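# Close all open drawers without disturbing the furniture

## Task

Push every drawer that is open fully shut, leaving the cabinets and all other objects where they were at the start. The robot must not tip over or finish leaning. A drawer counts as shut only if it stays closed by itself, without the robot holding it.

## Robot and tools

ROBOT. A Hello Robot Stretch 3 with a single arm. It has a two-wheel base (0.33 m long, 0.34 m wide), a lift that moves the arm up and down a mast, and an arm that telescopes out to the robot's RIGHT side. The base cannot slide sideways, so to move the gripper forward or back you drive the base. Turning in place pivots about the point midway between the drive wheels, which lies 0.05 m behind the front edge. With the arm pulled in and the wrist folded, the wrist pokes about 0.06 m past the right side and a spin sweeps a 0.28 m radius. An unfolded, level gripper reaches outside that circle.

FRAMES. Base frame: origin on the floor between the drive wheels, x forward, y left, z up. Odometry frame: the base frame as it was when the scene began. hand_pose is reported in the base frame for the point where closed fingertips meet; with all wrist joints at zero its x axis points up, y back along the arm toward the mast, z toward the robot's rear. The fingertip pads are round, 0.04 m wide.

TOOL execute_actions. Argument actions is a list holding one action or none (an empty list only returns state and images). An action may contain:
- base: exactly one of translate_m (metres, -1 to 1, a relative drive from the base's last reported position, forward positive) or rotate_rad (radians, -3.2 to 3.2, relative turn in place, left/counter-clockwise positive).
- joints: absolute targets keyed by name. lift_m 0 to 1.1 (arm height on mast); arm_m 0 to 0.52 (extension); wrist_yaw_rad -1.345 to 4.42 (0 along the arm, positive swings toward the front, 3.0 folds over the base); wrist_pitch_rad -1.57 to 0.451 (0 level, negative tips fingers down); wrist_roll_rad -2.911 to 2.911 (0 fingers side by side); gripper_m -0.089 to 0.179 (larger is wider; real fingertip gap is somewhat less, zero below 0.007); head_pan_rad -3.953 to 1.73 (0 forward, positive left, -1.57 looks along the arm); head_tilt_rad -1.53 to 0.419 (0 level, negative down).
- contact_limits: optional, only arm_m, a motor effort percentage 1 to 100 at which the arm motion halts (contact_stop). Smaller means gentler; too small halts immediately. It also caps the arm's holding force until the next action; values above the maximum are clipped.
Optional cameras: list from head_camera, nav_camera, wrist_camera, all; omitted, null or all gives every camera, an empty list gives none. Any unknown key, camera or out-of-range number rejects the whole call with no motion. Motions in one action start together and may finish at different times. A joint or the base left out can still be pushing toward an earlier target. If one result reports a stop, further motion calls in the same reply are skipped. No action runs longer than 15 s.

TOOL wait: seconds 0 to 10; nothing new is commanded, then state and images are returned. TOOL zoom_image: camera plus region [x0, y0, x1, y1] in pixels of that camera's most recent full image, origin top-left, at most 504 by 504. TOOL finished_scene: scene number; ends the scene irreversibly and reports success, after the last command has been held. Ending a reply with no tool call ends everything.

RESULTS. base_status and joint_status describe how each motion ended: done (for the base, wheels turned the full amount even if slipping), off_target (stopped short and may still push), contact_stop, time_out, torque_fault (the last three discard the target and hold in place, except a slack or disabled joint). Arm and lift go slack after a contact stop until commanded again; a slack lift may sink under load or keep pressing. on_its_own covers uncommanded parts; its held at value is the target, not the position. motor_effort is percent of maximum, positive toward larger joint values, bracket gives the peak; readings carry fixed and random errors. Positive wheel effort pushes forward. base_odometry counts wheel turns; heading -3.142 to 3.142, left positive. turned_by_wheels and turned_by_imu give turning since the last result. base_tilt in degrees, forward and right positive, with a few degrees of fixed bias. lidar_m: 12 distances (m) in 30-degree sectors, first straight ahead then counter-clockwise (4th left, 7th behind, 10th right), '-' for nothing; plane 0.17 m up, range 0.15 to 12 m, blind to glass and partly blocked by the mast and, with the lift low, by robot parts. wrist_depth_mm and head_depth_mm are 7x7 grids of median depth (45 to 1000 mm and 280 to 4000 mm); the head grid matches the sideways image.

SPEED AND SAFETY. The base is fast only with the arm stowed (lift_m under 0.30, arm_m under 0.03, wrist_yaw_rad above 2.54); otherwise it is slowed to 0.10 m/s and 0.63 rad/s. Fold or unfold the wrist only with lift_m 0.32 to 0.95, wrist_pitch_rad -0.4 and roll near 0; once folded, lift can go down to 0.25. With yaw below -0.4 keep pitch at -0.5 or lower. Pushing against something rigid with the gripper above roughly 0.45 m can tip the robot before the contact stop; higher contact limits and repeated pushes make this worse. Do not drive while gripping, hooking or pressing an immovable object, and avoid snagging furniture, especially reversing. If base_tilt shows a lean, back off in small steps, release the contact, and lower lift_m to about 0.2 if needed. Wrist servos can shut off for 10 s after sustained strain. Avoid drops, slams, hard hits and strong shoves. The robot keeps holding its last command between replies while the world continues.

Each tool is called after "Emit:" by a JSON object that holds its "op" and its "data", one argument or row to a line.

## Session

Emit:
{"op": "execute_actions", "data": {
  "actions": []
}}

Scene clock: 0.00 s.
base_odometry: x=+0.000 y=+0.000 heading=+0.000 (m, m, rad; odometry frame)
turned_by_wheels: +0.000 (rad since the last result)
turned_by_imu: +0.000 (rad since the last result)
base_tilt: forward=+0.7 right=-0.2 (deg)
lidar_m: 2.43 1.81 1.07 1.11 1.67 0.91 0.92 1.15 1.18 1.22 2.18 2.70
head_depth_mm: 1929 2990 3114 3126 3038 2803 2149 / 1924 2974 3327 3339 2825 2538 2148 / 1939 3010 3538 3575 3607 2789 2159 / 1954 2949 3176 3238 3256 3039 2147 / 1949 2618 2712 2748 2755 2780 2148 / 1962 2348 2377 2397 2394 2415 2126 / 1966 2089 2090 2109 2115 2149 2050
base_status: not commanded
joint_positions: lift_m=+0.570 arm_m=-0.003 wrist_yaw_rad=+2.983 wrist_pitch_rad=-0.375 wrist_roll_rad=-0.010 gripper_m=+0.037 head_pan_rad=-0.015 head_tilt_rad=-0.009
joint_status: not commanded
motor_effort: left_wheel=+0 right_wheel=+0 lift_m=+33 arm_m=+0 wrist_yaw_rad=+0 wrist_pitch_rad=+7 wrist_roll_rad=+0 gripper_m=+1 head_pan_rad=+0 head_tilt_rad=+4 (%)
hand_pose: x=+0.0150 y=+0.0845 z=+0.5926 quat_wxyz=(+0.186, +0.699, +0.077, +0.686) (m; base frame)
wrist_depth_mm: - - - - - - - / - - - - - - - / - - - - - - - / - - - - - - - / - - - - - - - / 862 902 - 909 974 936 957 / 753 748 768 780 785 793 797
pictures: head_camera (sideways: a quarter turn clockwise sets it upright), nav_camera (sideways: a quarter turn counterclockwise sets it upright), wrist_camera
Images, in order (width x height): head_camera 896x504, nav_camera 672x504, wrist_camera 644x364.

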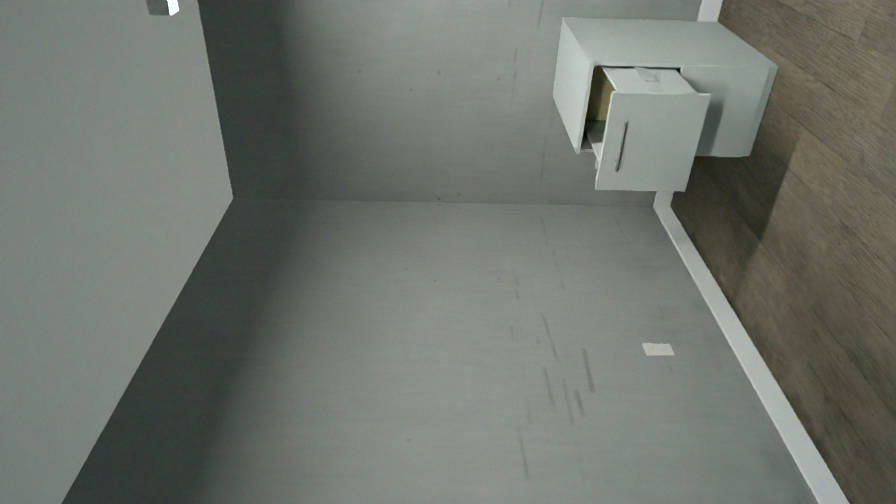

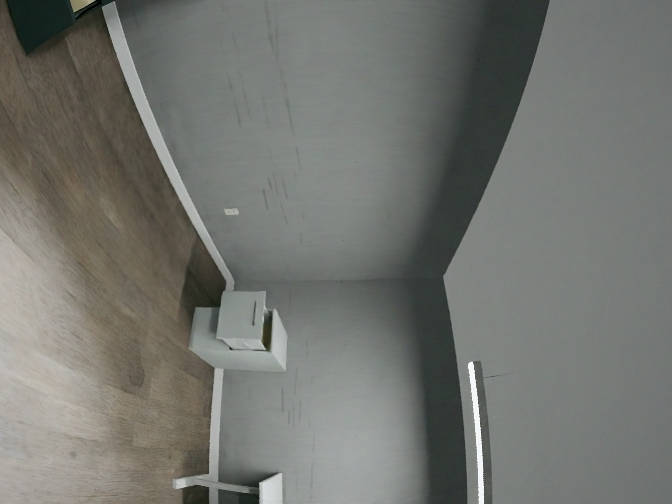

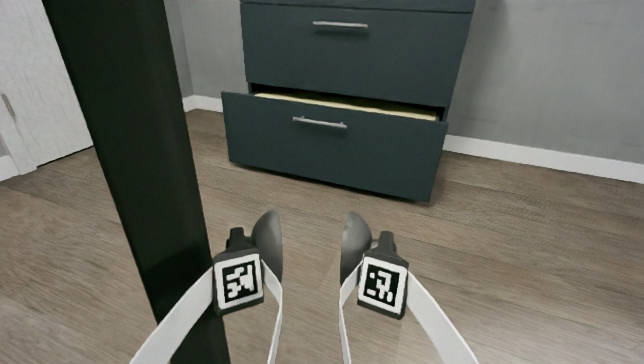

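Emit:
{"op": "execute_actions", "data": {
  "actions": [
    {"joints": {"head_pan_rad": 1.25, "head_tilt_rad": -0.6, "lift_m": 0.48, "gripper_m": 0.0, "wrist_yaw_rad": 2.7}}
  ],
  "cameras": ["head_camera", "nav_camera"]
}}

Emit:
{"op": "execute_actions", "data": {
  "actions": [
    {"joints": {"head_pan_rad": -1.75, "head_tilt_rad": -0.6, "lift_m": 0.35}}
  ],
  "cameras": ["head_camera", "nav_camera"]
}}

Emit:
{"op": "execute_actions", "data": {
  "actions": [
    {"joints": {"head_pan_rad": -3.2, "head_tilt_rad": -0.6, "lift_m": 0.29}}
  ],
  "cameras": ["head_camera", "nav_camera"]
}}

Scene clock: 7.20 s.
base_odometry: x=+0.000 y=+0.000 heading=+0.000 (m, m, rad; odometry frame)
turned_by_wheels: +0.000 (rad since the last result)
turned_by_imu: +0.000 (rad since the last result)
base_tilt: forward=+0.7 right=-0.2 (deg)
lidar_m: 2.43 1.81 1.06 1.10 1.68 0.91 0.92 1.16 1.18 1.21 2.18 2.70
head_depth_mm: 1418 1397 1683 1971 1784 1441 1222 / 1465 1194 1276 1452 1471 1449 1217 / 1496 1237 1318 1512 1484 1456 1224 / 1546 1257 1363 1552 1523 1450 1222 / 1588 1288 1406 1605 1586 1453 1223 / 1638 1328 1454 1646 1628 1452 1225 / 1682 1778 2122 2334 1730 1449 1224
base_status: not commanded
joint_positions: lift_m=+0.481 arm_m=-0.003 wrist_yaw_rad=+2.702 wrist_pitch_rad=-0.375 wrist_roll_rad=-0.010 gripper_m=+0.000 head_pan_rad=+1.243 head_tilt_rad=-0.592
joint_status: all done
motor_effort: left_wheel=+0(0) right_wheel=+0(0) lift_m=+14(32) arm_m=-1(0) wrist_yaw_rad=+0(2) wrist_pitch_rad=+7(7) wrist_roll_rad=+0(1) gripper_m=-3(97) head_pan_rad=+4(52) head_tilt_rad=-4(45) (%)
hand_pose: x=+0.0766 y=+0.0654 z=+0.5033 quat_wxyz=(+0.281, +0.703, -0.021, +0.653) (m; base frame)
wrist_depth_mm: - - - - - - - / - - - - - - - / - - - - - - - / - - - - - - - / 935 957 952 - - - - / - 784 802 - 822 827 828 / - 658 666 663 675 681 706
pictures: head_camera (sideways: a quarter turn clockwise sets it upright), nav_camera (sideways: a quarter turn counterclockwise sets it upright)
Images, in order (width x height): head_camera 896x504, nav_camera 672x504.

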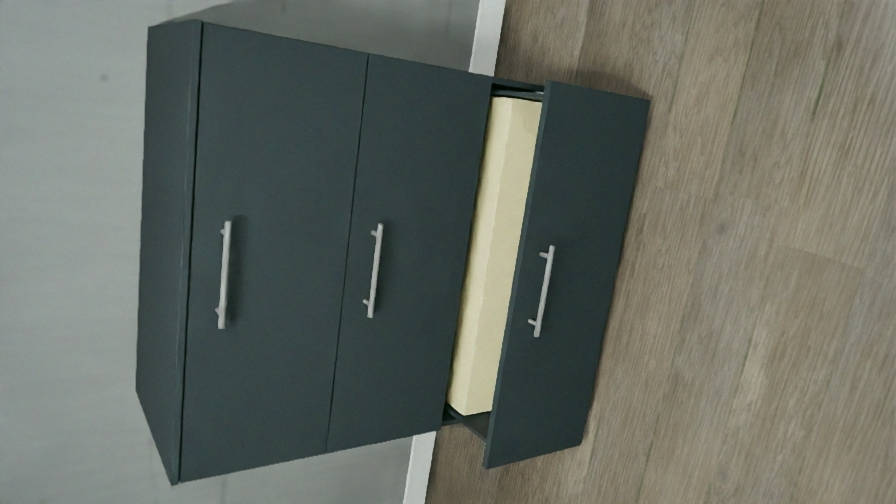

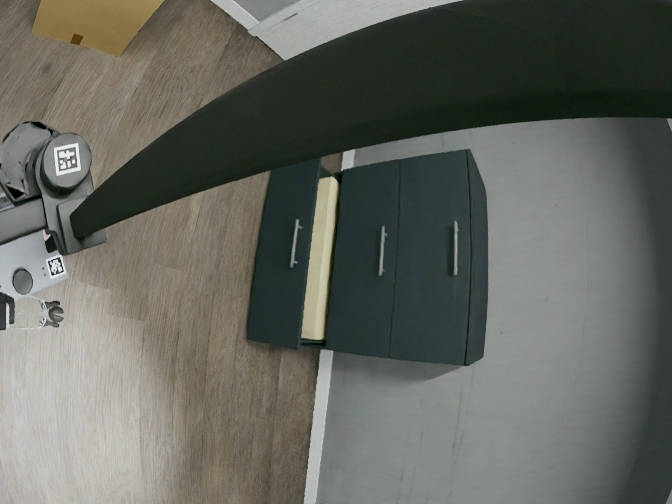

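Scene clock: 9.23 s.
base_odometry: x=+0.000 y=+0.000 heading=+0.000 (m, m, rad; odometry frame)
turned_by_wheels: +0.000 (rad since the last result)
turned_by_imu: +0.000 (rad since the last result)
base_tilt: forward=+0.8 right=-0.4 (deg)
lidar_m: 2.43 1.81 1.06 1.10 1.68 0.91 0.92 1.16 1.18 1.22 2.18 2.69
head_depth_mm: 1661 1822 1888 2142 1789 1451 1220 / 1743 1916 1630 1642 1638 1446 1220 / 1816 2014 1664 1679 1631 1452 1223 / 1912 2106 2375 2327 1740 1452 1219 / 1995 2224 2515 2341 1792 1455 1230 / 2103 2355 2689 2327 1785 1457 1228 / 2209 2519 2857 2339 1792 1462 1227
base_status: not commanded
joint_positions: lift_m=+0.351 arm_m=-0.003 wrist_yaw_rad=+2.701 wrist_pitch_rad=-0.375 wrist_roll_rad=-0.010 gripper_m=+0.000 head_pan_rad=-1.743 head_tilt_rad=-0.593
joint_status: all done
motor_effort: left_wheel=+0(0) right_wheel=+0(0) lift_m=+14(13) arm_m=-1(0) wrist_yaw_rad=+0(1) wrist_pitch_rad=+7(7) wrist_roll_rad=-1(1) gripper_m=-2(3) head_pan_rad=-4(53) head_tilt_rad=-4(6) (%)
hand_pose: x=+0.0766 y=+0.0654 z=+0.3733 quat_wxyz=(+0.281, +0.703, -0.022, +0.653) (m; base frame)
wrist_depth_mm: - - - - - - - / - - - - - - - / - - - - - - - / 935 964 967 989 - - - / 747 752 761 833 781 780 824 / - 615 634 - 626 645 646 / - 516 520 527 530 540 552
pictures: head_camera (sideways: a quarter turn clockwise sets it upright), nav_camera (sideways: a quarter turn counterclockwise sets it upright)
Images, in order (width x height): head_camera 896x504, nav_camera 672x504.

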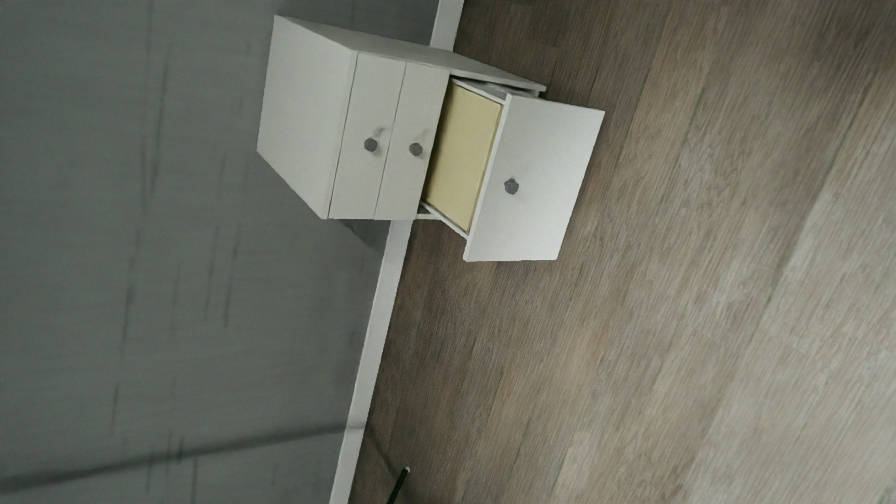

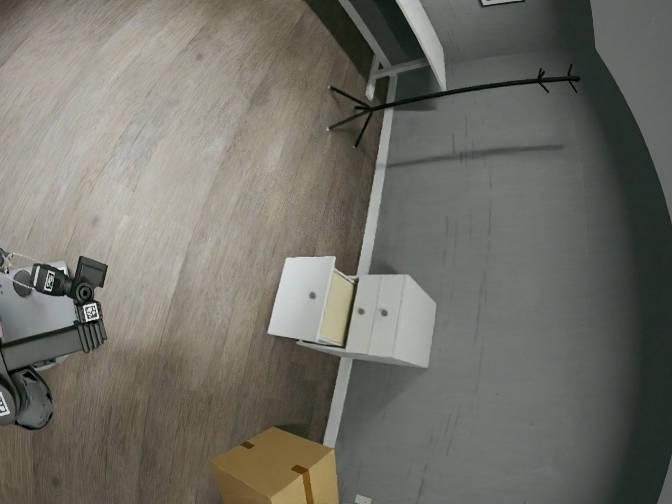

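Scene clock: 10.60 s.
base_odometry: x=+0.000 y=+0.000 heading=+0.000 (m, m, rad; odometry frame)
turned_by_wheels: +0.000 (rad since the last result)
turned_by_imu: +0.000 (rad since the last result)
base_tilt: forward=+0.7 right=-0.4 (deg)
lidar_m: 2.43 1.81 1.06 1.10 1.68 0.91 0.92 1.16 1.18 1.22 2.18 2.69
head_depth_mm: 1373 1498 1655 1712 1217 1323 1219 / 1444 1594 1787 1552 1249 1377 1226 / 1536 1681 1905 2079 1320 1411 1222 / 1619 1798 2044 2218 1795 1455 1224 / 1732 1943 2214 2336 1793 1456 1229 / 1864 2099 2407 2327 1796 1457 1225 / 2002 2278 2562 1676 1622 1455 1227
base_status: not commanded
joint_positions: lift_m=+0.291 arm_m=-0.003 wrist_yaw_rad=+2.701 wrist_pitch_rad=-0.375 wrist_roll_rad=-0.010 gripper_m=+0.000 head_pan_rad=-3.193 head_tilt_rad=-0.593
joint_status: all done
motor_effort: left_wheel=+0(0) right_wheel=+0(0) lift_m=+14(15) arm_m=+0(0) wrist_yaw_rad=+0(1) wrist_pitch_rad=+7(7) wrist_roll_rad=-1(0) gripper_m=-3(2) head_pan_rad=-5(52) head_tilt_rad=-5(4) (%)
hand_pose: x=+0.0766 y=+0.0654 z=+0.3133 quat_wxyz=(+0.281, +0.703, -0.022, +0.653) (m; base frame)
wrist_depth_mm: - - - - - - - / - - - - - - - / - - - - - - - / 835 821 837 855 889 916 932 / 641 649 655 726 672 684 715 / - 527 554 - 555 556 576 / - 464 466 460 467 473 477
pictures: head_camera (sideways: a quarter turn clockwise sets it upright), nav_camera (sideways: a quarter turn counterclockwise sets it upright)
Images, in order (width x height): head_camera 896x504, nav_camera 672x504.

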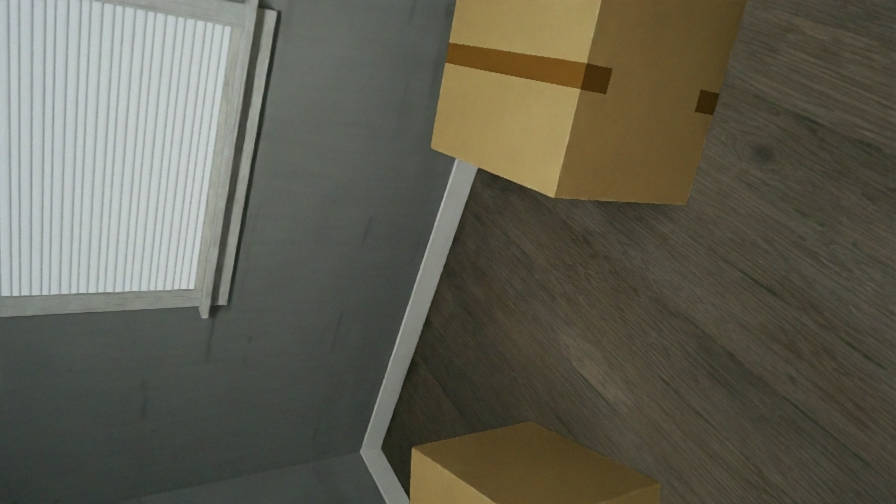

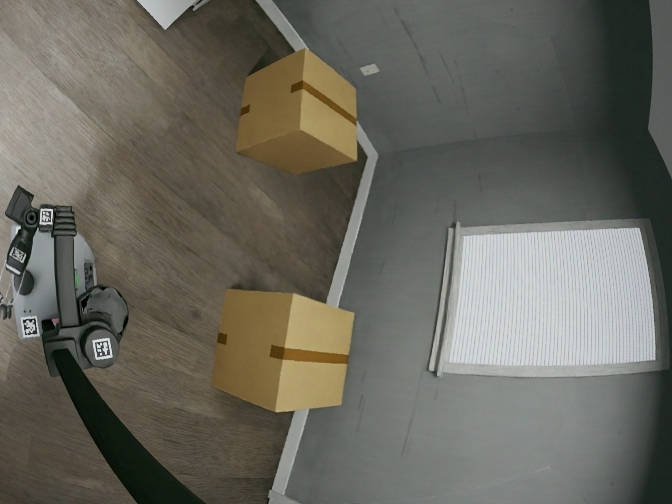

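Emit:
{"op": "execute_actions", "data": {
  "actions": [
    {"base": {"rotate_rad": 1.644}, "joints": {"lift_m": 0.2, "wrist_pitch_rad": 0.0, "wrist_yaw_rad": 2.62, "head_pan_rad": -0.65, "head_tilt_rad": -0.9}}
  ],
  "cameras": ["nav_camera"]
}}

Emit:
{"op": "execute_actions", "data": {
  "actions": [
    {"base": {"translate_m": 0.605}}
  ],
  "cameras": ["head_camera", "nav_camera"]
}}

Scene clock: 74.30 s.
base_odometry: x=+0.000 y=+0.000 heading=+1.644 (m, m, rad; odometry frame)
turned_by_wheels: +1.644 (rad since the last result)
turned_by_imu: +1.651 (rad since the last result)
base_tilt: forward=+0.7 right=-0.3 (deg)
lidar_m: 1.13 1.65 0.91 0.92 1.35 1.18 1.24 2.18 2.56 2.30 1.78 1.06
head_depth_mm: 1578 1847 1949 1643 1418 1242 1106 / 1592 1861 1966 1644 1421 1247 1124 / 1553 1850 1977 1652 1418 1244 1111 / 1124 1323 1460 1581 1431 1252 1116 / 1123 1318 1459 1582 1431 1251 1114 / 1118 1310 1454 1592 1431 1255 1117 / 1117 1307 1495 1597 1440 1260 1122
base_status: done
joint_positions: lift_m=+0.201 arm_m=-0.003 wrist_yaw_rad=+2.621 wrist_pitch_rad=-0.023 wrist_roll_rad=-0.010 gripper_m=+0.000 head_pan_rad=-0.657 head_tilt_rad=-0.889
joint_status: all done
motor_effort: left_wheel=-3(9) right_wheel=+3(12) lift_m=+14(12) arm_m=-1(0) wrist_yaw_rad=+0(2) wrist_pitch_rad=+11(9) wrist_roll_rad=-1(0) gripper_m=-3(2) head_pan_rad=+4(51) head_tilt_rad=-6(35) (%)
hand_pose: x=+0.1058 y=+0.0795 z=+0.3095 quat_wxyz=(+0.191, +0.682, -0.173, +0.685) (m; base frame)
wrist_depth_mm: - - - - - - - / - - - - - - - / - - 918 988 - - - / - - 970 - - - - / - - 966 - - - - / 720 739 797 - 769 783 798 / 546 554 556 565 578 593 591
pictures: nav_camera (sideways: a quarter turn counterclockwise sets it upright)
Images, in order (width x height): nav_camera 672x504.

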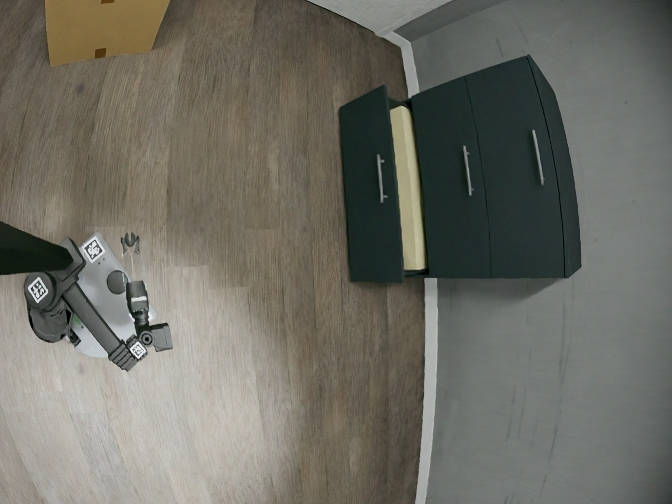

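Scene clock: 78.00 s.
base_odometry: x=-0.044 y=+0.603 heading=+1.644 (m, m, rad; odometry frame)
turned_by_wheels: +0.000 (rad since the last result)
turned_by_imu: -0.002 (rad since the last result)
base_tilt: forward=+0.7 right=-0.3 (deg)
lidar_m: 0.60 1.29 1.26 0.75 0.87 1.52 1.77 2.85 2.80 1.66 0.58 0.56
head_depth_mm: 674 775 937 1210 1211 1239 1106 / 675 773 933 1215 1207 1246 1123 / 673 772 933 1175 1203 1250 1112 / 676 771 932 1170 1193 1249 1114 / 681 771 926 1164 1192 1256 1114 / 683 766 928 1160 1250 1259 1119 / 682 767 925 1163 1214 1259 1123
base_status: done
joint_positions: lift_m=+0.201 arm_m=-0.003 wrist_yaw_rad=+2.621 wrist_pitch_rad=-0.022 wrist_roll_rad=-0.010 gripper_m=+0.000 head_pan_rad=-0.657 head_tilt_rad=-0.890
joint_status: not commanded
motor_effort: left_wheel=-2(7) right_wheel=+3(11) lift_m=+14(14) arm_m=-1(0) wrist_yaw_rad=-1(1) wrist_pitch_rad=+10(11) wrist_roll_rad=-1(1) gripper_m=-2(3) head_pan_rad=+4(4) head_tilt_rad=-7(6) (%)
hand_pose: x=+0.1059 y=+0.0795 z=+0.3098 quat_wxyz=(+0.191, +0.682, -0.173, +0.685) (m; base frame)
wrist_depth_mm: - - - - - - - / - - - - - - - / 656 881 - - - - - / 671 878 - - - - - / 675 874 - - - - - / 697 725 790 - 789 812 792 / 550 556 556 567 580 591 569
pictures: head_camera (sideways: a quarter turn clockwise sets it upright), nav_camera (sideways: a quarter turn counterclockwise sets it upright)
Images, in order (width x height): head_camera 896x504, nav_camera 672x504.

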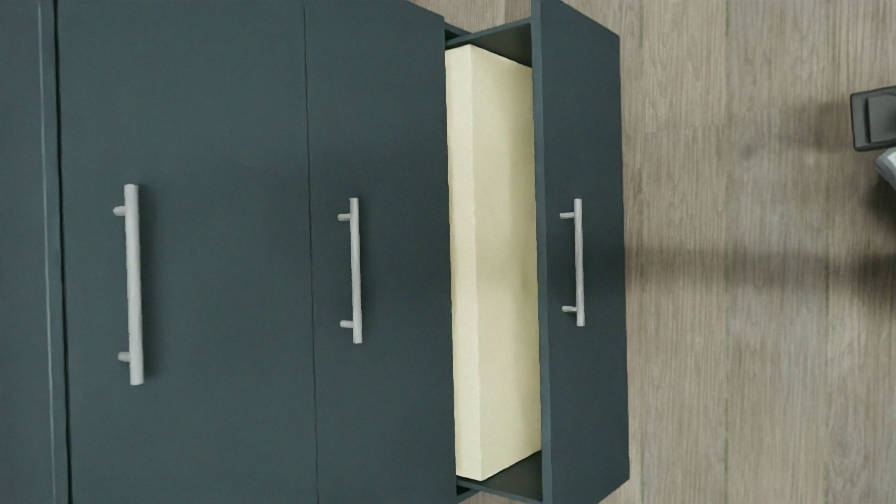

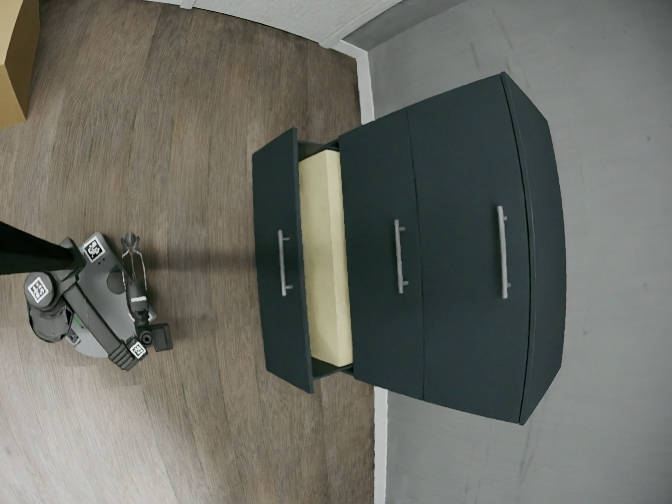

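Emit:
{"op": "execute_actions", "data": {
  "actions": [
    {"base": {"rotate_rad": 0.98}, "joints": {"lift_m": 0.13, "wrist_yaw_rad": 0.0, "arm_m": 0.13, "head_pan_rad": -1.62, "head_tilt_rad": -1.0}, "contact_limits": {"arm_m": 20}}
  ],
  "cameras": ["head_camera", "wrist_camera"]
}}

Scene clock: 88.93 s.
base_odometry: x=-0.044 y=+0.603 heading=+2.624 (m, m, rad; odometry frame)
turned_by_wheels: +0.980 (rad since the last result)
turned_by_imu: +0.986 (rad since the last result)
base_tilt: forward=+0.7 right=-0.4 (deg)
lidar_m: 1.26 0.75 0.82 1.52 1.74 2.77 2.79 1.78 0.59 0.56 0.58 1.31
head_depth_mm: 694 829 1030 1220 1320 1206 1101 / 694 830 1033 1226 1309 1207 - / 694 829 1030 1233 1314 - - / 694 829 1036 1233 1318 1216 1103 / 696 830 1031 1241 1316 1219 1107 / 696 830 1031 1243 1321 1226 1108 / 694 830 1032 1238 1348 1231 1112
base_status: done
joint_positions: lift_m=+0.131 arm_m=+0.130 wrist_yaw_rad=+0.002 wrist_pitch_rad=-0.021 wrist_roll_rad=-0.010 gripper_m=+0.000 head_pan_rad=-1.613 head_tilt_rad=-0.988
joint_status: all done
motor_effort: left_wheel=-3(9) right_wheel=+3(10) lift_m=+14(14) arm_m=+5(6) wrist_yaw_rad=-1(0) wrist_pitch_rad=+10(10) wrist_roll_rad=+0(1) gripper_m=-3(3) head_pan_rad=-5(50) head_tilt_rad=-8(21) (%)
contact_limits: arm_m 20 (drawing in: default 32, maximum 51; extending or still: default 42, maximum 69)
hand_pose: x=-0.0210 y=-0.5303 z=+0.2399 quat_wxyz=(+0.711, +0.008, -0.703, -0.007) (m; base frame)
wrist_depth_mm: 169 172 174 176 180 181 378 / 173 175 176 179 182 184 187 / 178 180 182 185 187 189 193 / 183 185 187 190 193 195 197 / 188 191 193 195 198 201 204 / 194 196 199 - 205 207 211 / 200 202 206 208 211 215 217
pictures: head_camera (sideways: a quarter turn clockwise sets it upright), wrist_camera
Images, in order (width x height): head_camera 896x504, wrist_camera 644x364.

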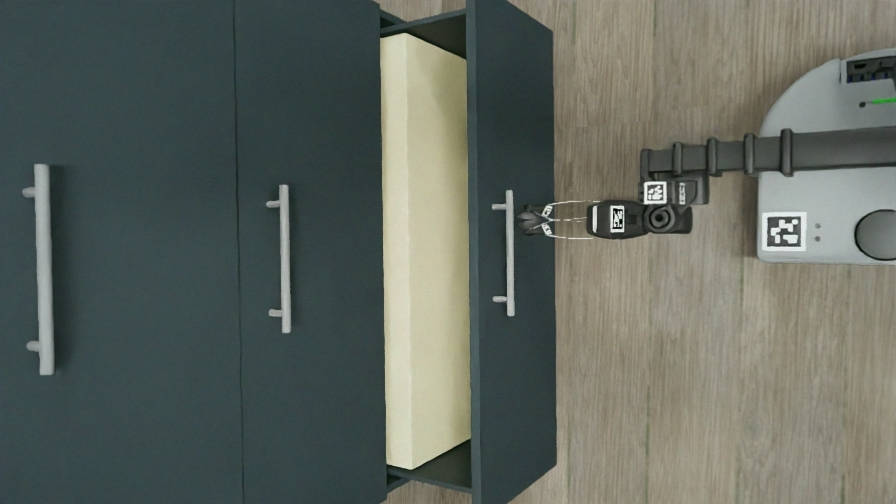

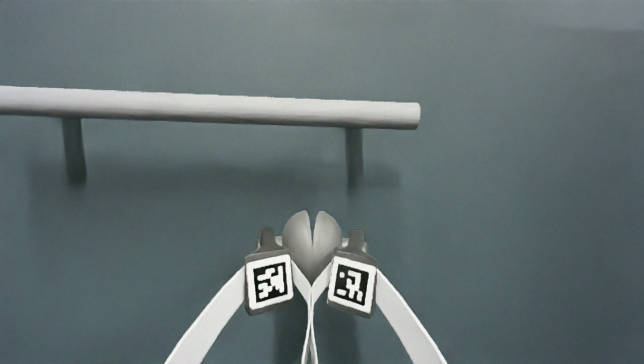

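Emit:
{"op": "execute_actions", "data": {
  "actions": [
    {"joints": {"arm_m": 0.351}, "contact_limits": {"arm_m": 34}}
  ],
  "cameras": ["head_camera", "wrist_camera"]
}}

Scene clock: 95.53 s.
base_odometry: x=-0.044 y=+0.603 heading=+2.624 (m, m, rad; odometry frame)
turned_by_wheels: +0.000 (rad since the last result)
turned_by_imu: +0.000 (rad since the last result)
base_tilt: forward=+0.7 right=-0.2 (deg)
lidar_m: 1.26 0.75 0.82 1.52 1.73 2.77 2.80 1.77 0.79 0.76 0.79 1.31
head_depth_mm: 695 829 1029 1443 1351 1208 1102 / 694 830 1033 1359 1348 1211 - / 694 831 1034 1360 1333 1216 - / 695 831 1028 1329 1357 1218 1102 / 695 830 1030 1363 1358 1217 1104 / 693 830 1032 1369 1368 1220 1107 / 693 831 1030 1467 1370 1227 1110
base_status: not commanded
joint_positions: lift_m=+0.131 arm_m=+0.343 wrist_yaw_rad=+0.003 wrist_pitch_rad=-0.021 wrist_roll_rad=-0.010 gripper_m=+0.000 head_pan_rad=-1.613 head_tilt_rad=-0.988
joint_status: arm_m contact_stop (moved +0.213 of +0.221)
on_its_own: arm_m is slack since a contact_stop, until your next command for it (your +0.351 is given up)
motor_effort: left_wheel=-2(5) right_wheel=+2(6) lift_m=+14(14) arm_m=+0(39) wrist_yaw_rad=-2(3) wrist_pitch_rad=+10(11) wrist_roll_rad=+0(0) gripper_m=-4(5) head_pan_rad=-4(5) head_tilt_rad=-7(8) (%)
contact_limits: arm_m 34 (drawing in: default 32, maximum 51; extending or still: default 42, maximum 69)
hand_pose: x=-0.0206 y=-0.7432 z=+0.2401 quat_wxyz=(+0.711, +0.009, -0.703, -0.006) (m; base frame)
wrist_depth_mm: 156 159 159 162 165 166 168 / 159 160 163 164 167 170 172 / 166 167 168 171 173 175 177 / 169 171 173 176 177 181 183 / 175 176 179 179 183 186 188 / 180 183 183 - 189 191 194 / 185 187 190 193 195 198 200
pictures: head_camera (sideways: a quarter turn clockwise sets it upright), wrist_camera
Images, in order (width x height): head_camera 896x504, wrist_camera 644x364.

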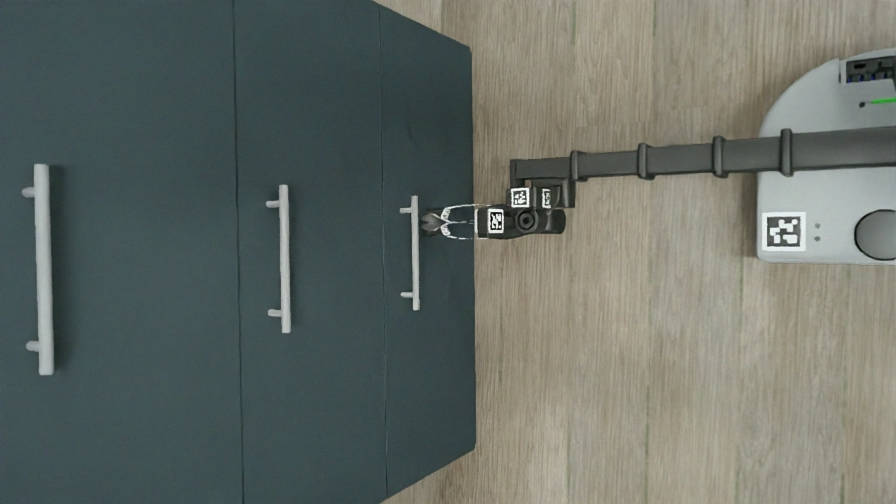

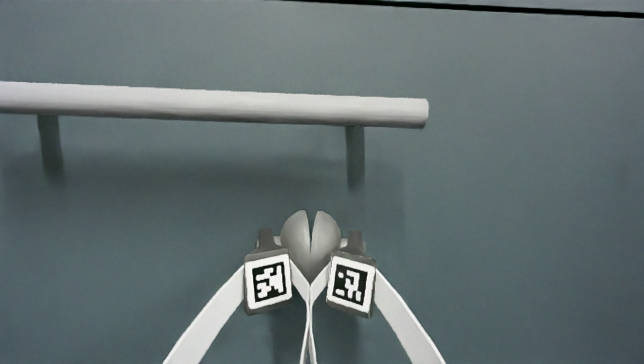

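Emit:
{"op": "zoom_image", "data": {
  "camera": "head_camera",
  "region": [320, 380, 500, 504]
}}

Emit:
{"op": "zoom_image", "data": {
  "camera": "head_camera",
  "region": [320, 0, 500, 124]
}}

Region (320, 380, 500, 504) of head_camera's 896x504 image, scaled by 2.800, with more detail than that image has; it fills the top 347 rows of this view, and the rest is white.

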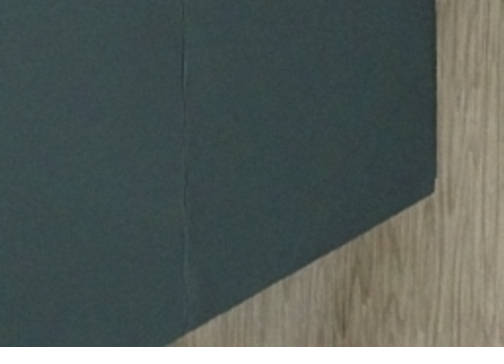

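Region (320, 0, 500, 124) of head_camera's 896x504 image, scaled by 2.800, with more detail than that image has; it fills the top 347 rows of this view, and the rest is white.

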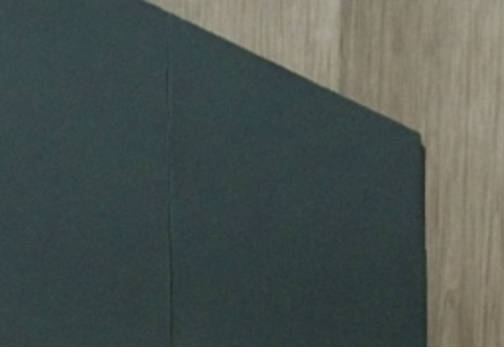

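Emit:
{"op": "execute_actions", "data": {
  "actions": [
    {"base": {"rotate_rad": 2.096}, "joints": {"arm_m": 0.01, "wrist_yaw_rad": 2.62, "lift_m": 0.19, "head_pan_rad": -0.3, "head_tilt_rad": -0.75}}
  ],
  "cameras": ["nav_camera"]
}}

Emit:
{"op": "execute_actions", "data": {
  "actions": [
    {"base": {"translate_m": 1.0}, "joints": {"head_pan_rad": -0.42, "head_tilt_rad": -0.85}}
  ],
  "cameras": ["head_camera", "nav_camera"]
}}

Scene clock: 109.87 s.
base_odometry: x=-0.044 y=+0.603 heading=-1.564 (m, m, rad; odometry frame)
turned_by_wheels: +2.096 (rad since the last result)
turned_by_imu: +2.109 (rad since the last result)
base_tilt: forward=+0.7 right=-0.4 (deg)
lidar_m: 1.74 2.76 2.80 1.78 0.79 0.76 0.79 1.31 1.26 0.75 0.81 1.52
head_depth_mm: 2113 2337 1780 1820 1539 1314 1137 / 2161 2460 2394 1870 1547 1314 1143 / 2226 2506 2382 1884 1550 1318 1147 / 2205 2022 2165 1886 1553 1323 1147 / 2315 2059 2080 1886 1559 1325 1149 / 2435 2791 2318 1898 1565 1329 1152 / 2511 2881 2427 1900 1563 1330 1158
base_status: done
joint_positions: lift_m=+0.189 arm_m=+0.010 wrist_yaw_rad=+2.619 wrist_pitch_rad=-0.020 wrist_roll_rad=-0.010 gripper_m=+0.000 head_pan_rad=-0.307 head_tilt_rad=-0.754
joint_status: all done
motor_effort: left_wheel=-3(9) right_wheel=+3(13) lift_m=+50(55) arm_m=-5(8) wrist_yaw_rad=+2(8) wrist_pitch_rad=+9(10) wrist_roll_rad=+0(1) gripper_m=-3(3) head_pan_rad=+4(49) head_tilt_rad=+3(27) (%)
hand_pose: x=+0.1064 y=+0.0662 z=+0.2987 quat_wxyz=(+0.191, +0.681, -0.175, +0.685) (m; base frame)
wrist_depth_mm: - - - - - - - / - - - - - - - / - - - - - - - / - - - - - - - / - - - - - - - / 692 712 764 - 765 755 786 / 537 540 540 556 557 572 579
pictures: nav_camera (sideways: a quarter turn counterclockwise sets it upright)
Images, in order (width x height): nav_camera 672x504.

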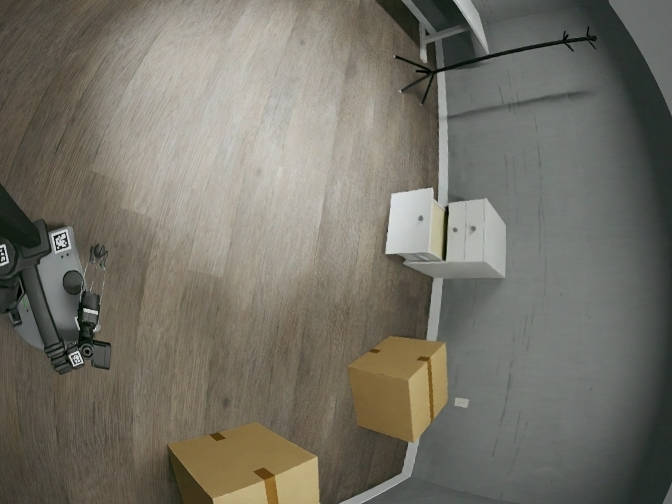

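Scene clock: 114.80 s.
base_odometry: x=-0.037 y=-0.397 heading=-1.564 (m, m, rad; odometry frame)
turned_by_wheels: +0.000 (rad since the last result)
turned_by_imu: -0.003 (rad since the last result)
base_tilt: forward=+0.9 right=-0.4 (deg)
lidar_m: 0.83 1.84 2.52 2.55 2.19 1.64 1.68 1.11 1.00 0.96 0.98 0.80
head_depth_mm: 1398 1614 1899 1708 1458 1263 1115 / 1424 1651 1910 1718 1462 1268 1120 / 1451 1318 1287 1454 1434 1270 1119 / 1476 1322 1288 1335 1419 1269 1123 / 1504 1328 1326 1345 1438 1276 1125 / 1531 1767 2025 1742 1472 1276 1129 / 1560 1826 2060 1747 1478 1282 1131
base_status: done
joint_positions: lift_m=+0.189 arm_m=+0.010 wrist_yaw_rad=+2.619 wrist_pitch_rad=-0.020 wrist_roll_rad=-0.010 gripper_m=+0.000 head_pan_rad=-0.413 head_tilt_rad=-0.840
joint_status: all done
motor_effort: left_wheel=-3(6) right_wheel=+2(9) lift_m=+49(50) arm_m=-5(6) wrist_yaw_rad=+1(1) wrist_pitch_rad=+9(10) wrist_roll_rad=-1(1) gripper_m=-2(3) head_pan_rad=-4(21) head_tilt_rad=-6(22) (%)
hand_pose: x=+0.1063 y=+0.0662 z=+0.2987 quat_wxyz=(+0.191, +0.681, -0.175, +0.685) (m; base frame)
wrist_depth_mm: - - - - - - - / - - - - - - - / - - - - - - - / - - - - - - - / - - - - - - - / 697 704 776 - 757 771 795 / 527 536 545 552 557 565 573
pictures: head_camera (sideways: a quarter turn clockwise sets it upright), nav_camera (sideways: a quarter turn counterclockwise sets it upright)
Images, in order (width x height): head_camera 896x504, nav_camera 672x504.

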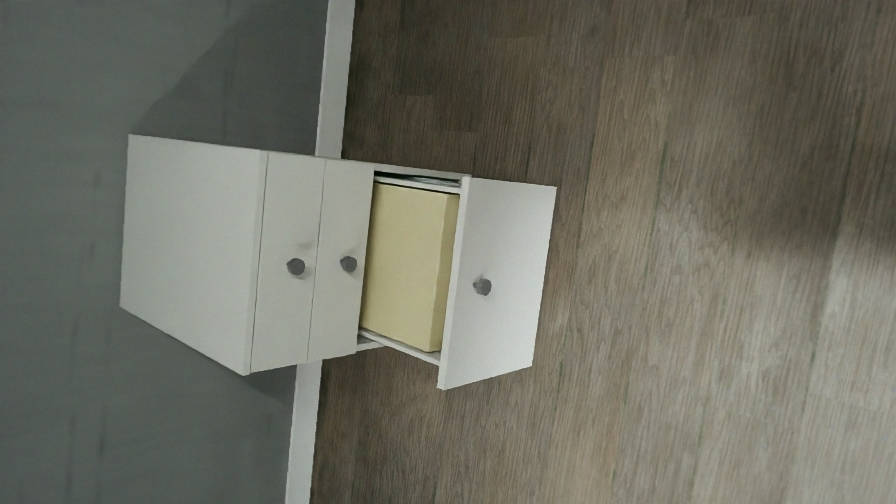

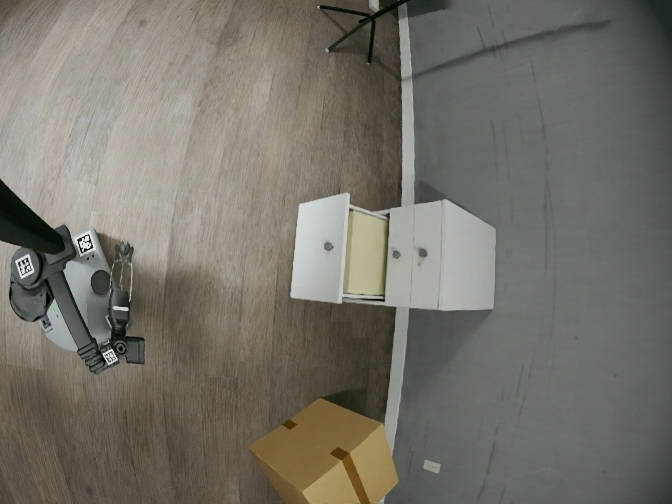

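Emit:
{"op": "execute_actions", "data": {
  "actions": [
    {"base": {"translate_m": 0.40}, "joints": {"head_pan_rad": -1.62, "head_tilt_rad": -1.05, "lift_m": 0.175}}
  ],
  "cameras": []
}}

Scene clock: 132.40 s.
base_odometry: x=-0.034 y=-0.797 heading=-1.564 (m, m, rad; odometry frame)
turned_by_wheels: +0.000 (rad since the last result)
turned_by_imu: -0.001 (rad since the last result)
base_tilt: forward=+0.8 right=-0.4 (deg)
lidar_m: 0.47 1.63 2.33 2.55 2.55 2.00 2.05 1.25 1.24 0.95 0.47 0.46
head_depth_mm: 1898 1920 1666 1480 1316 1197 1102 / 2019 1894 1673 1476 1319 1213 - / 2085 1291 1370 1484 1323 1238 - / 2198 1295 1378 1488 1332 1221 1085 / 2040 1301 1399 1494 1338 1207 1104 / 1782 1911 1705 1505 1317 1213 1103 / 1570 1749 1709 1508 1046 1126 1107
base_status: done
joint_positions: lift_m=+0.176 arm_m=+0.010 wrist_yaw_rad=+2.619 wrist_pitch_rad=-0.020 wrist_roll_rad=-0.010 gripper_m=+0.000 head_pan_rad=-1.613 head_tilt_rad=-1.037
joint_status: all done
motor_effort: left_wheel=-2(8) right_wheel=+3(8) lift_m=+15(45) arm_m=-5(6) wrist_yaw_rad=+1(1) wrist_pitch_rad=+9(9) wrist_roll_rad=-1(0) gripper_m=-2(2) head_pan_rad=-4(54) head_tilt_rad=-8(28) (%)
hand_pose: x=+0.1063 y=+0.0663 z=+0.2852 quat_wxyz=(+0.191, +0.681, -0.174, +0.685) (m; base frame)
wrist_depth_mm: - - - - - - - / - - - - - - - / - - - - - - - / - - - - - - - / - 998 - - - - - / 684 688 740 - 730 744 743 / 513 518 516 526 530 542 557
pictures: none
No camera images: the call's "cameras" was empty. Leave "cameras" out to get every camera's image.

Emit:
{"op": "execute_actions", "data": {
  "actions": [
    {"base": {"rotate_rad": 1.025}, "joints": {"lift_m": 0.13, "wrist_yaw_rad": 0.26, "arm_m": 0.03}, "contact_limits": {"arm_m": 15}}
  ],
  "cameras": ["head_camera", "wrist_camera"]
}}

Scene clock: 138.17 s.
base_odometry: x=-0.034 y=-0.797 heading=-0.539 (m, m, rad; odometry frame)
turned_by_wheels: +1.025 (rad since the last result)
turned_by_imu: +1.031 (rad since the last result)
base_tilt: forward=+0.8 right=-0.2 (deg)
lidar_m: 2.33 2.55 2.58 2.00 2.03 1.27 1.24 0.95 0.48 0.46 0.47 1.51
head_depth_mm: 1255 1524 1667 1475 1320 1192 1103 / 1247 1431 1636 1484 1319 1213 - / 1119 947 1019 1136 1270 1242 - / 1127 951 1024 1139 1277 1203 1099 / 1132 957 1021 1144 1277 1212 1099 / 1187 1028 1634 1499 1340 1211 1112 / 1240 1499 1691 1506 1348 1215 1106
base_status: done
joint_positions: lift_m=+0.131 arm_m=+0.030 wrist_yaw_rad=+0.262 wrist_pitch_rad=-0.020 wrist_roll_rad=-0.010 gripper_m=+0.000 head_pan_rad=-1.613 head_tilt_rad=-1.037
joint_status: all done
motor_effort: left_wheel=-2(9) right_wheel=+3(9) lift_m=+14(13) arm_m=+4(7) wrist_yaw_rad=-1(3) wrist_pitch_rad=+9(9) wrist_roll_rad=-1(1) gripper_m=-3(3) head_pan_rad=-4(4) head_tilt_rad=-8(9) (%)
contact_limits: arm_m 15 (drawing in: default 32, maximum 51; extending or still: default 42, maximum 69)
hand_pose: x=+0.0448 y=-0.4216 z=+0.2402 quat_wxyz=(+0.706, +0.099, -0.696, +0.085) (m; base frame)
wrist_depth_mm: - 199 186 175 164 156 148 / - 203 190 177 168 160 152 / - 209 194 183 172 163 154 / - 214 201 188 176 168 159 / 773 221 208 191 181 171 163 / 542 229 216 - 185 176 167 / 432 237 217 205 191 181 170
pictures: head_camera (sideways: a quarter turn clockwise sets it upright), wrist_camera
Images, in order (width x height): head_camera 896x504, wrist_camera 644x364.

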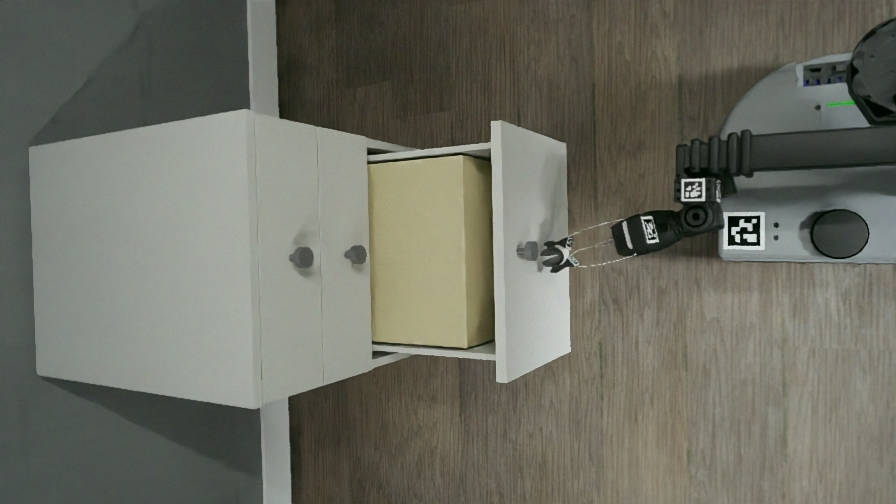

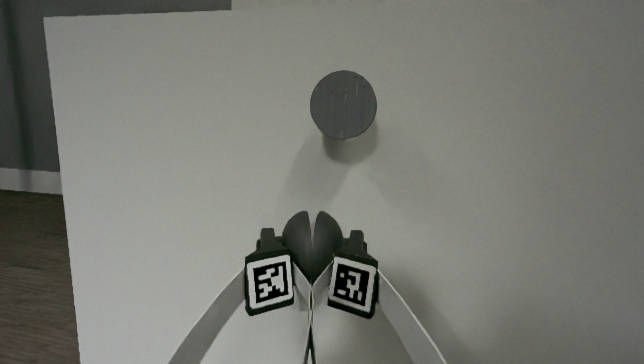

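Emit:
{"op": "execute_actions", "data": {
  "actions": [
    {"joints": {"arm_m": 0.303, "wrist_yaw_rad": 0.2, "head_tilt_rad": -0.95}, "contact_limits": {"arm_m": 24}}
  ],
  "cameras": ["head_camera", "wrist_camera"]
}}

Scene clock: 152.73 s.
base_odometry: x=-0.034 y=-0.797 heading=-0.539 (m, m, rad; odometry frame)
turned_by_wheels: +0.000 (rad since the last result)
turned_by_imu: +0.000 (rad since the last result)
base_tilt: forward=+0.7 right=-0.3 (deg)
lidar_m: 2.34 2.55 2.57 2.00 2.03 1.27 1.24 0.95 0.99 0.72 0.74 1.51
head_depth_mm: 1198 1427 1691 1557 1370 1219 1098 / 1201 1387 1640 1561 1371 1222 1147 / 1197 1074 967 1213 1418 1222 - / 1192 1081 964 1189 1358 1225 1120 / 1193 1085 963 1209 1387 1230 1107 / 1188 1341 1575 1550 1389 1232 1112 / 1189 1410 1730 1597 1398 1239 1114
base_status: not commanded
joint_positions: lift_m=+0.131 arm_m=+0.303 wrist_yaw_rad=+0.202 wrist_pitch_rad=-0.019 wrist_roll_rad=-0.010 gripper_m=+0.000 head_pan_rad=-1.613 head_tilt_rad=-0.952
joint_status: all done
motor_effort: left_wheel=-3(4) right_wheel=+2(11) lift_m=+14(14) arm_m=+5(22) wrist_yaw_rad=+0(6) wrist_pitch_rad=+9(10) wrist_roll_rad=-1(1) gripper_m=-3(3) head_pan_rad=-4(4) head_tilt_rad=+1(16) (%)
contact_limits: arm_m 24 (drawing in: default 32, maximum 51; extending or still: default 42, maximum 69)
hand_pose: x=+0.0298 y=-0.6982 z=+0.2405 quat_wxyz=(+0.708, +0.078, -0.699, +0.065) (m; base frame)
wrist_depth_mm: 183 176 169 163 157 151 146 / 187 181 174 163 161 155 150 / 193 186 179 168 164 159 153 / 199 192 184 176 169 162 157 / 205 198 190 178 174 167 161 / 212 204 195 - 177 171 166 / 220 212 200 192 185 176 169
pictures: head_camera (sideways: a quarter turn clockwise sets it upright), wrist_camera
Images, in order (width x height): head_camera 896x504, wrist_camera 644x364.

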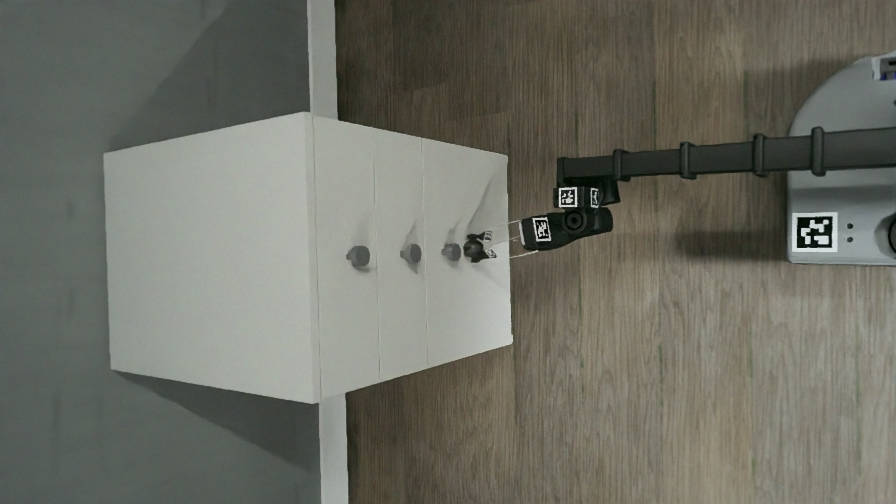

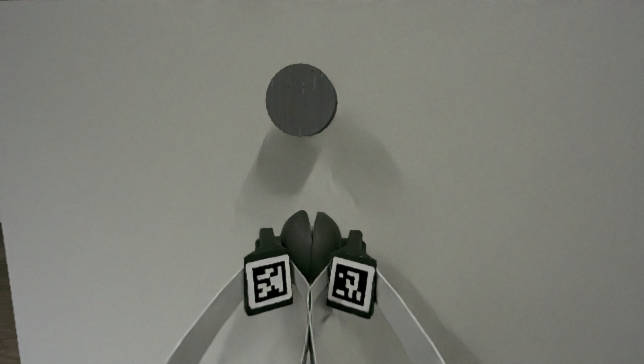

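Emit:
{"op": "zoom_image", "data": {
  "camera": "head_camera",
  "region": [360, 310, 480, 400]
}}

Emit:
{"op": "zoom_image", "data": {
  "camera": "head_camera",
  "region": [360, 110, 480, 200]
}}

Region (360, 310, 480, 400) of head_camera's 896x504 image, scaled by 4.200, with more detail than that image has; it fills the top 378 rows of this view, and the rest is white.

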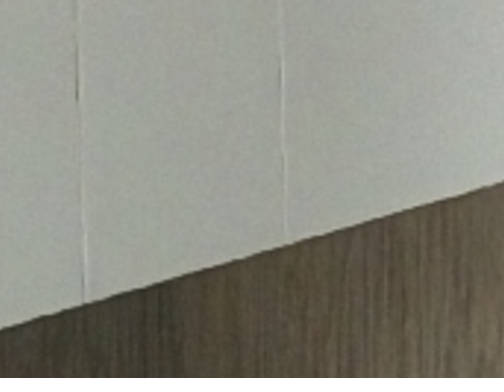

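Region (360, 110, 480, 200) of head_camera's 896x504 image, scaled by 4.200, with more detail than that image has; it fills the top 378 rows of this view, and the rest is white.

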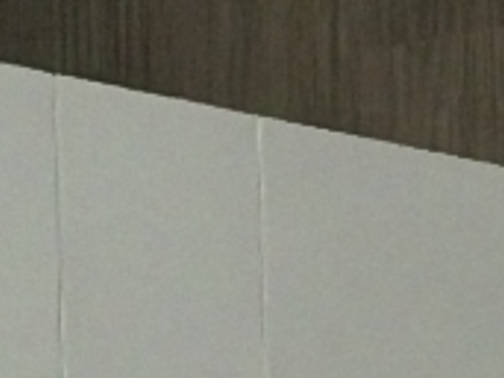

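Emit:
{"op": "execute_actions", "data": {
  "actions": [
    {"joints": {"arm_m": 0.309}, "contact_limits": {"arm_m": 13}}
  ],
  "cameras": ["head_camera"]
}}

Scene clock: 161.90 s.
base_odometry: x=-0.034 y=-0.797 heading=-0.539 (m, m, rad; odometry frame)
turned_by_wheels: +0.000 (rad since the last result)
turned_by_imu: +0.000 (rad since the last result)
base_tilt: forward=+0.7 right=-0.4 (deg)
lidar_m: 2.34 2.55 2.57 2.00 2.03 1.27 1.24 0.95 0.99 0.72 0.74 1.51
head_depth_mm: 1197 1425 1702 1561 1370 1217 1097 / 1191 1382 1642 1564 1380 1221 1144 / 1196 1074 967 1213 1423 1229 - / 1188 1079 964 1187 1357 1228 1121 / 1192 1085 962 1208 1380 1230 1110 / 1186 1334 1576 1562 1387 1235 1111 / 1184 1405 1725 1589 1392 1235 1114
base_status: not commanded
joint_positions: lift_m=+0.131 arm_m=+0.304 wrist_yaw_rad=+0.197 wrist_pitch_rad=-0.019 wrist_roll_rad=-0.010 gripper_m=+0.000 head_pan_rad=-1.613 head_tilt_rad=-0.952
joint_status: arm_m contact_stop (moved +0.002 of +0.006)
on_its_own: arm_m is slack since a contact_stop, until your next command for it (your +0.309 is given up)
motor_effort: left_wheel=-5(5) right_wheel=+9(10) lift_m=+14(14) arm_m=-1(14) wrist_yaw_rad=+2(4) wrist_pitch_rad=+9(9) wrist_roll_rad=-1(1) gripper_m=-2(2) head_pan_rad=-5(4) head_tilt_rad=+1(0) (%)
contact_limits: arm_m 13 (drawing in: default 32, maximum 51; extending or still: default 42, maximum 69)
hand_pose: x=+0.0285 y=-0.7000 z=+0.2404 quat_wxyz=(+0.708, +0.076, -0.699, +0.063) (m; base frame)
wrist_depth_mm: 179 174 167 161 155 150 145 / 185 179 172 162 159 154 148 / 190 182 177 168 163 157 152 / 196 189 182 175 167 161 155 / 203 195 187 177 172 166 159 / 209 202 195 - 176 171 164 / 217 209 198 190 181 175 169
pictures: head_camera (sideways: a quarter turn clockwise sets it upright)
Images, in order (width x height): head_camera 896x504.

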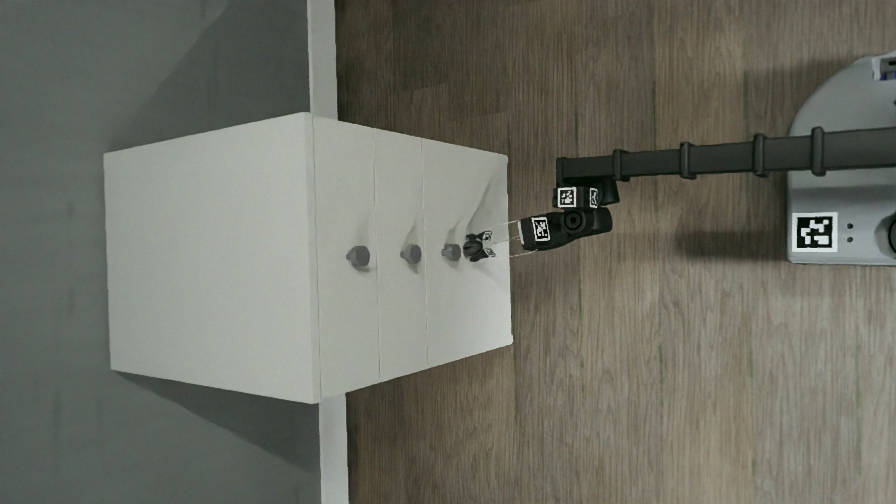

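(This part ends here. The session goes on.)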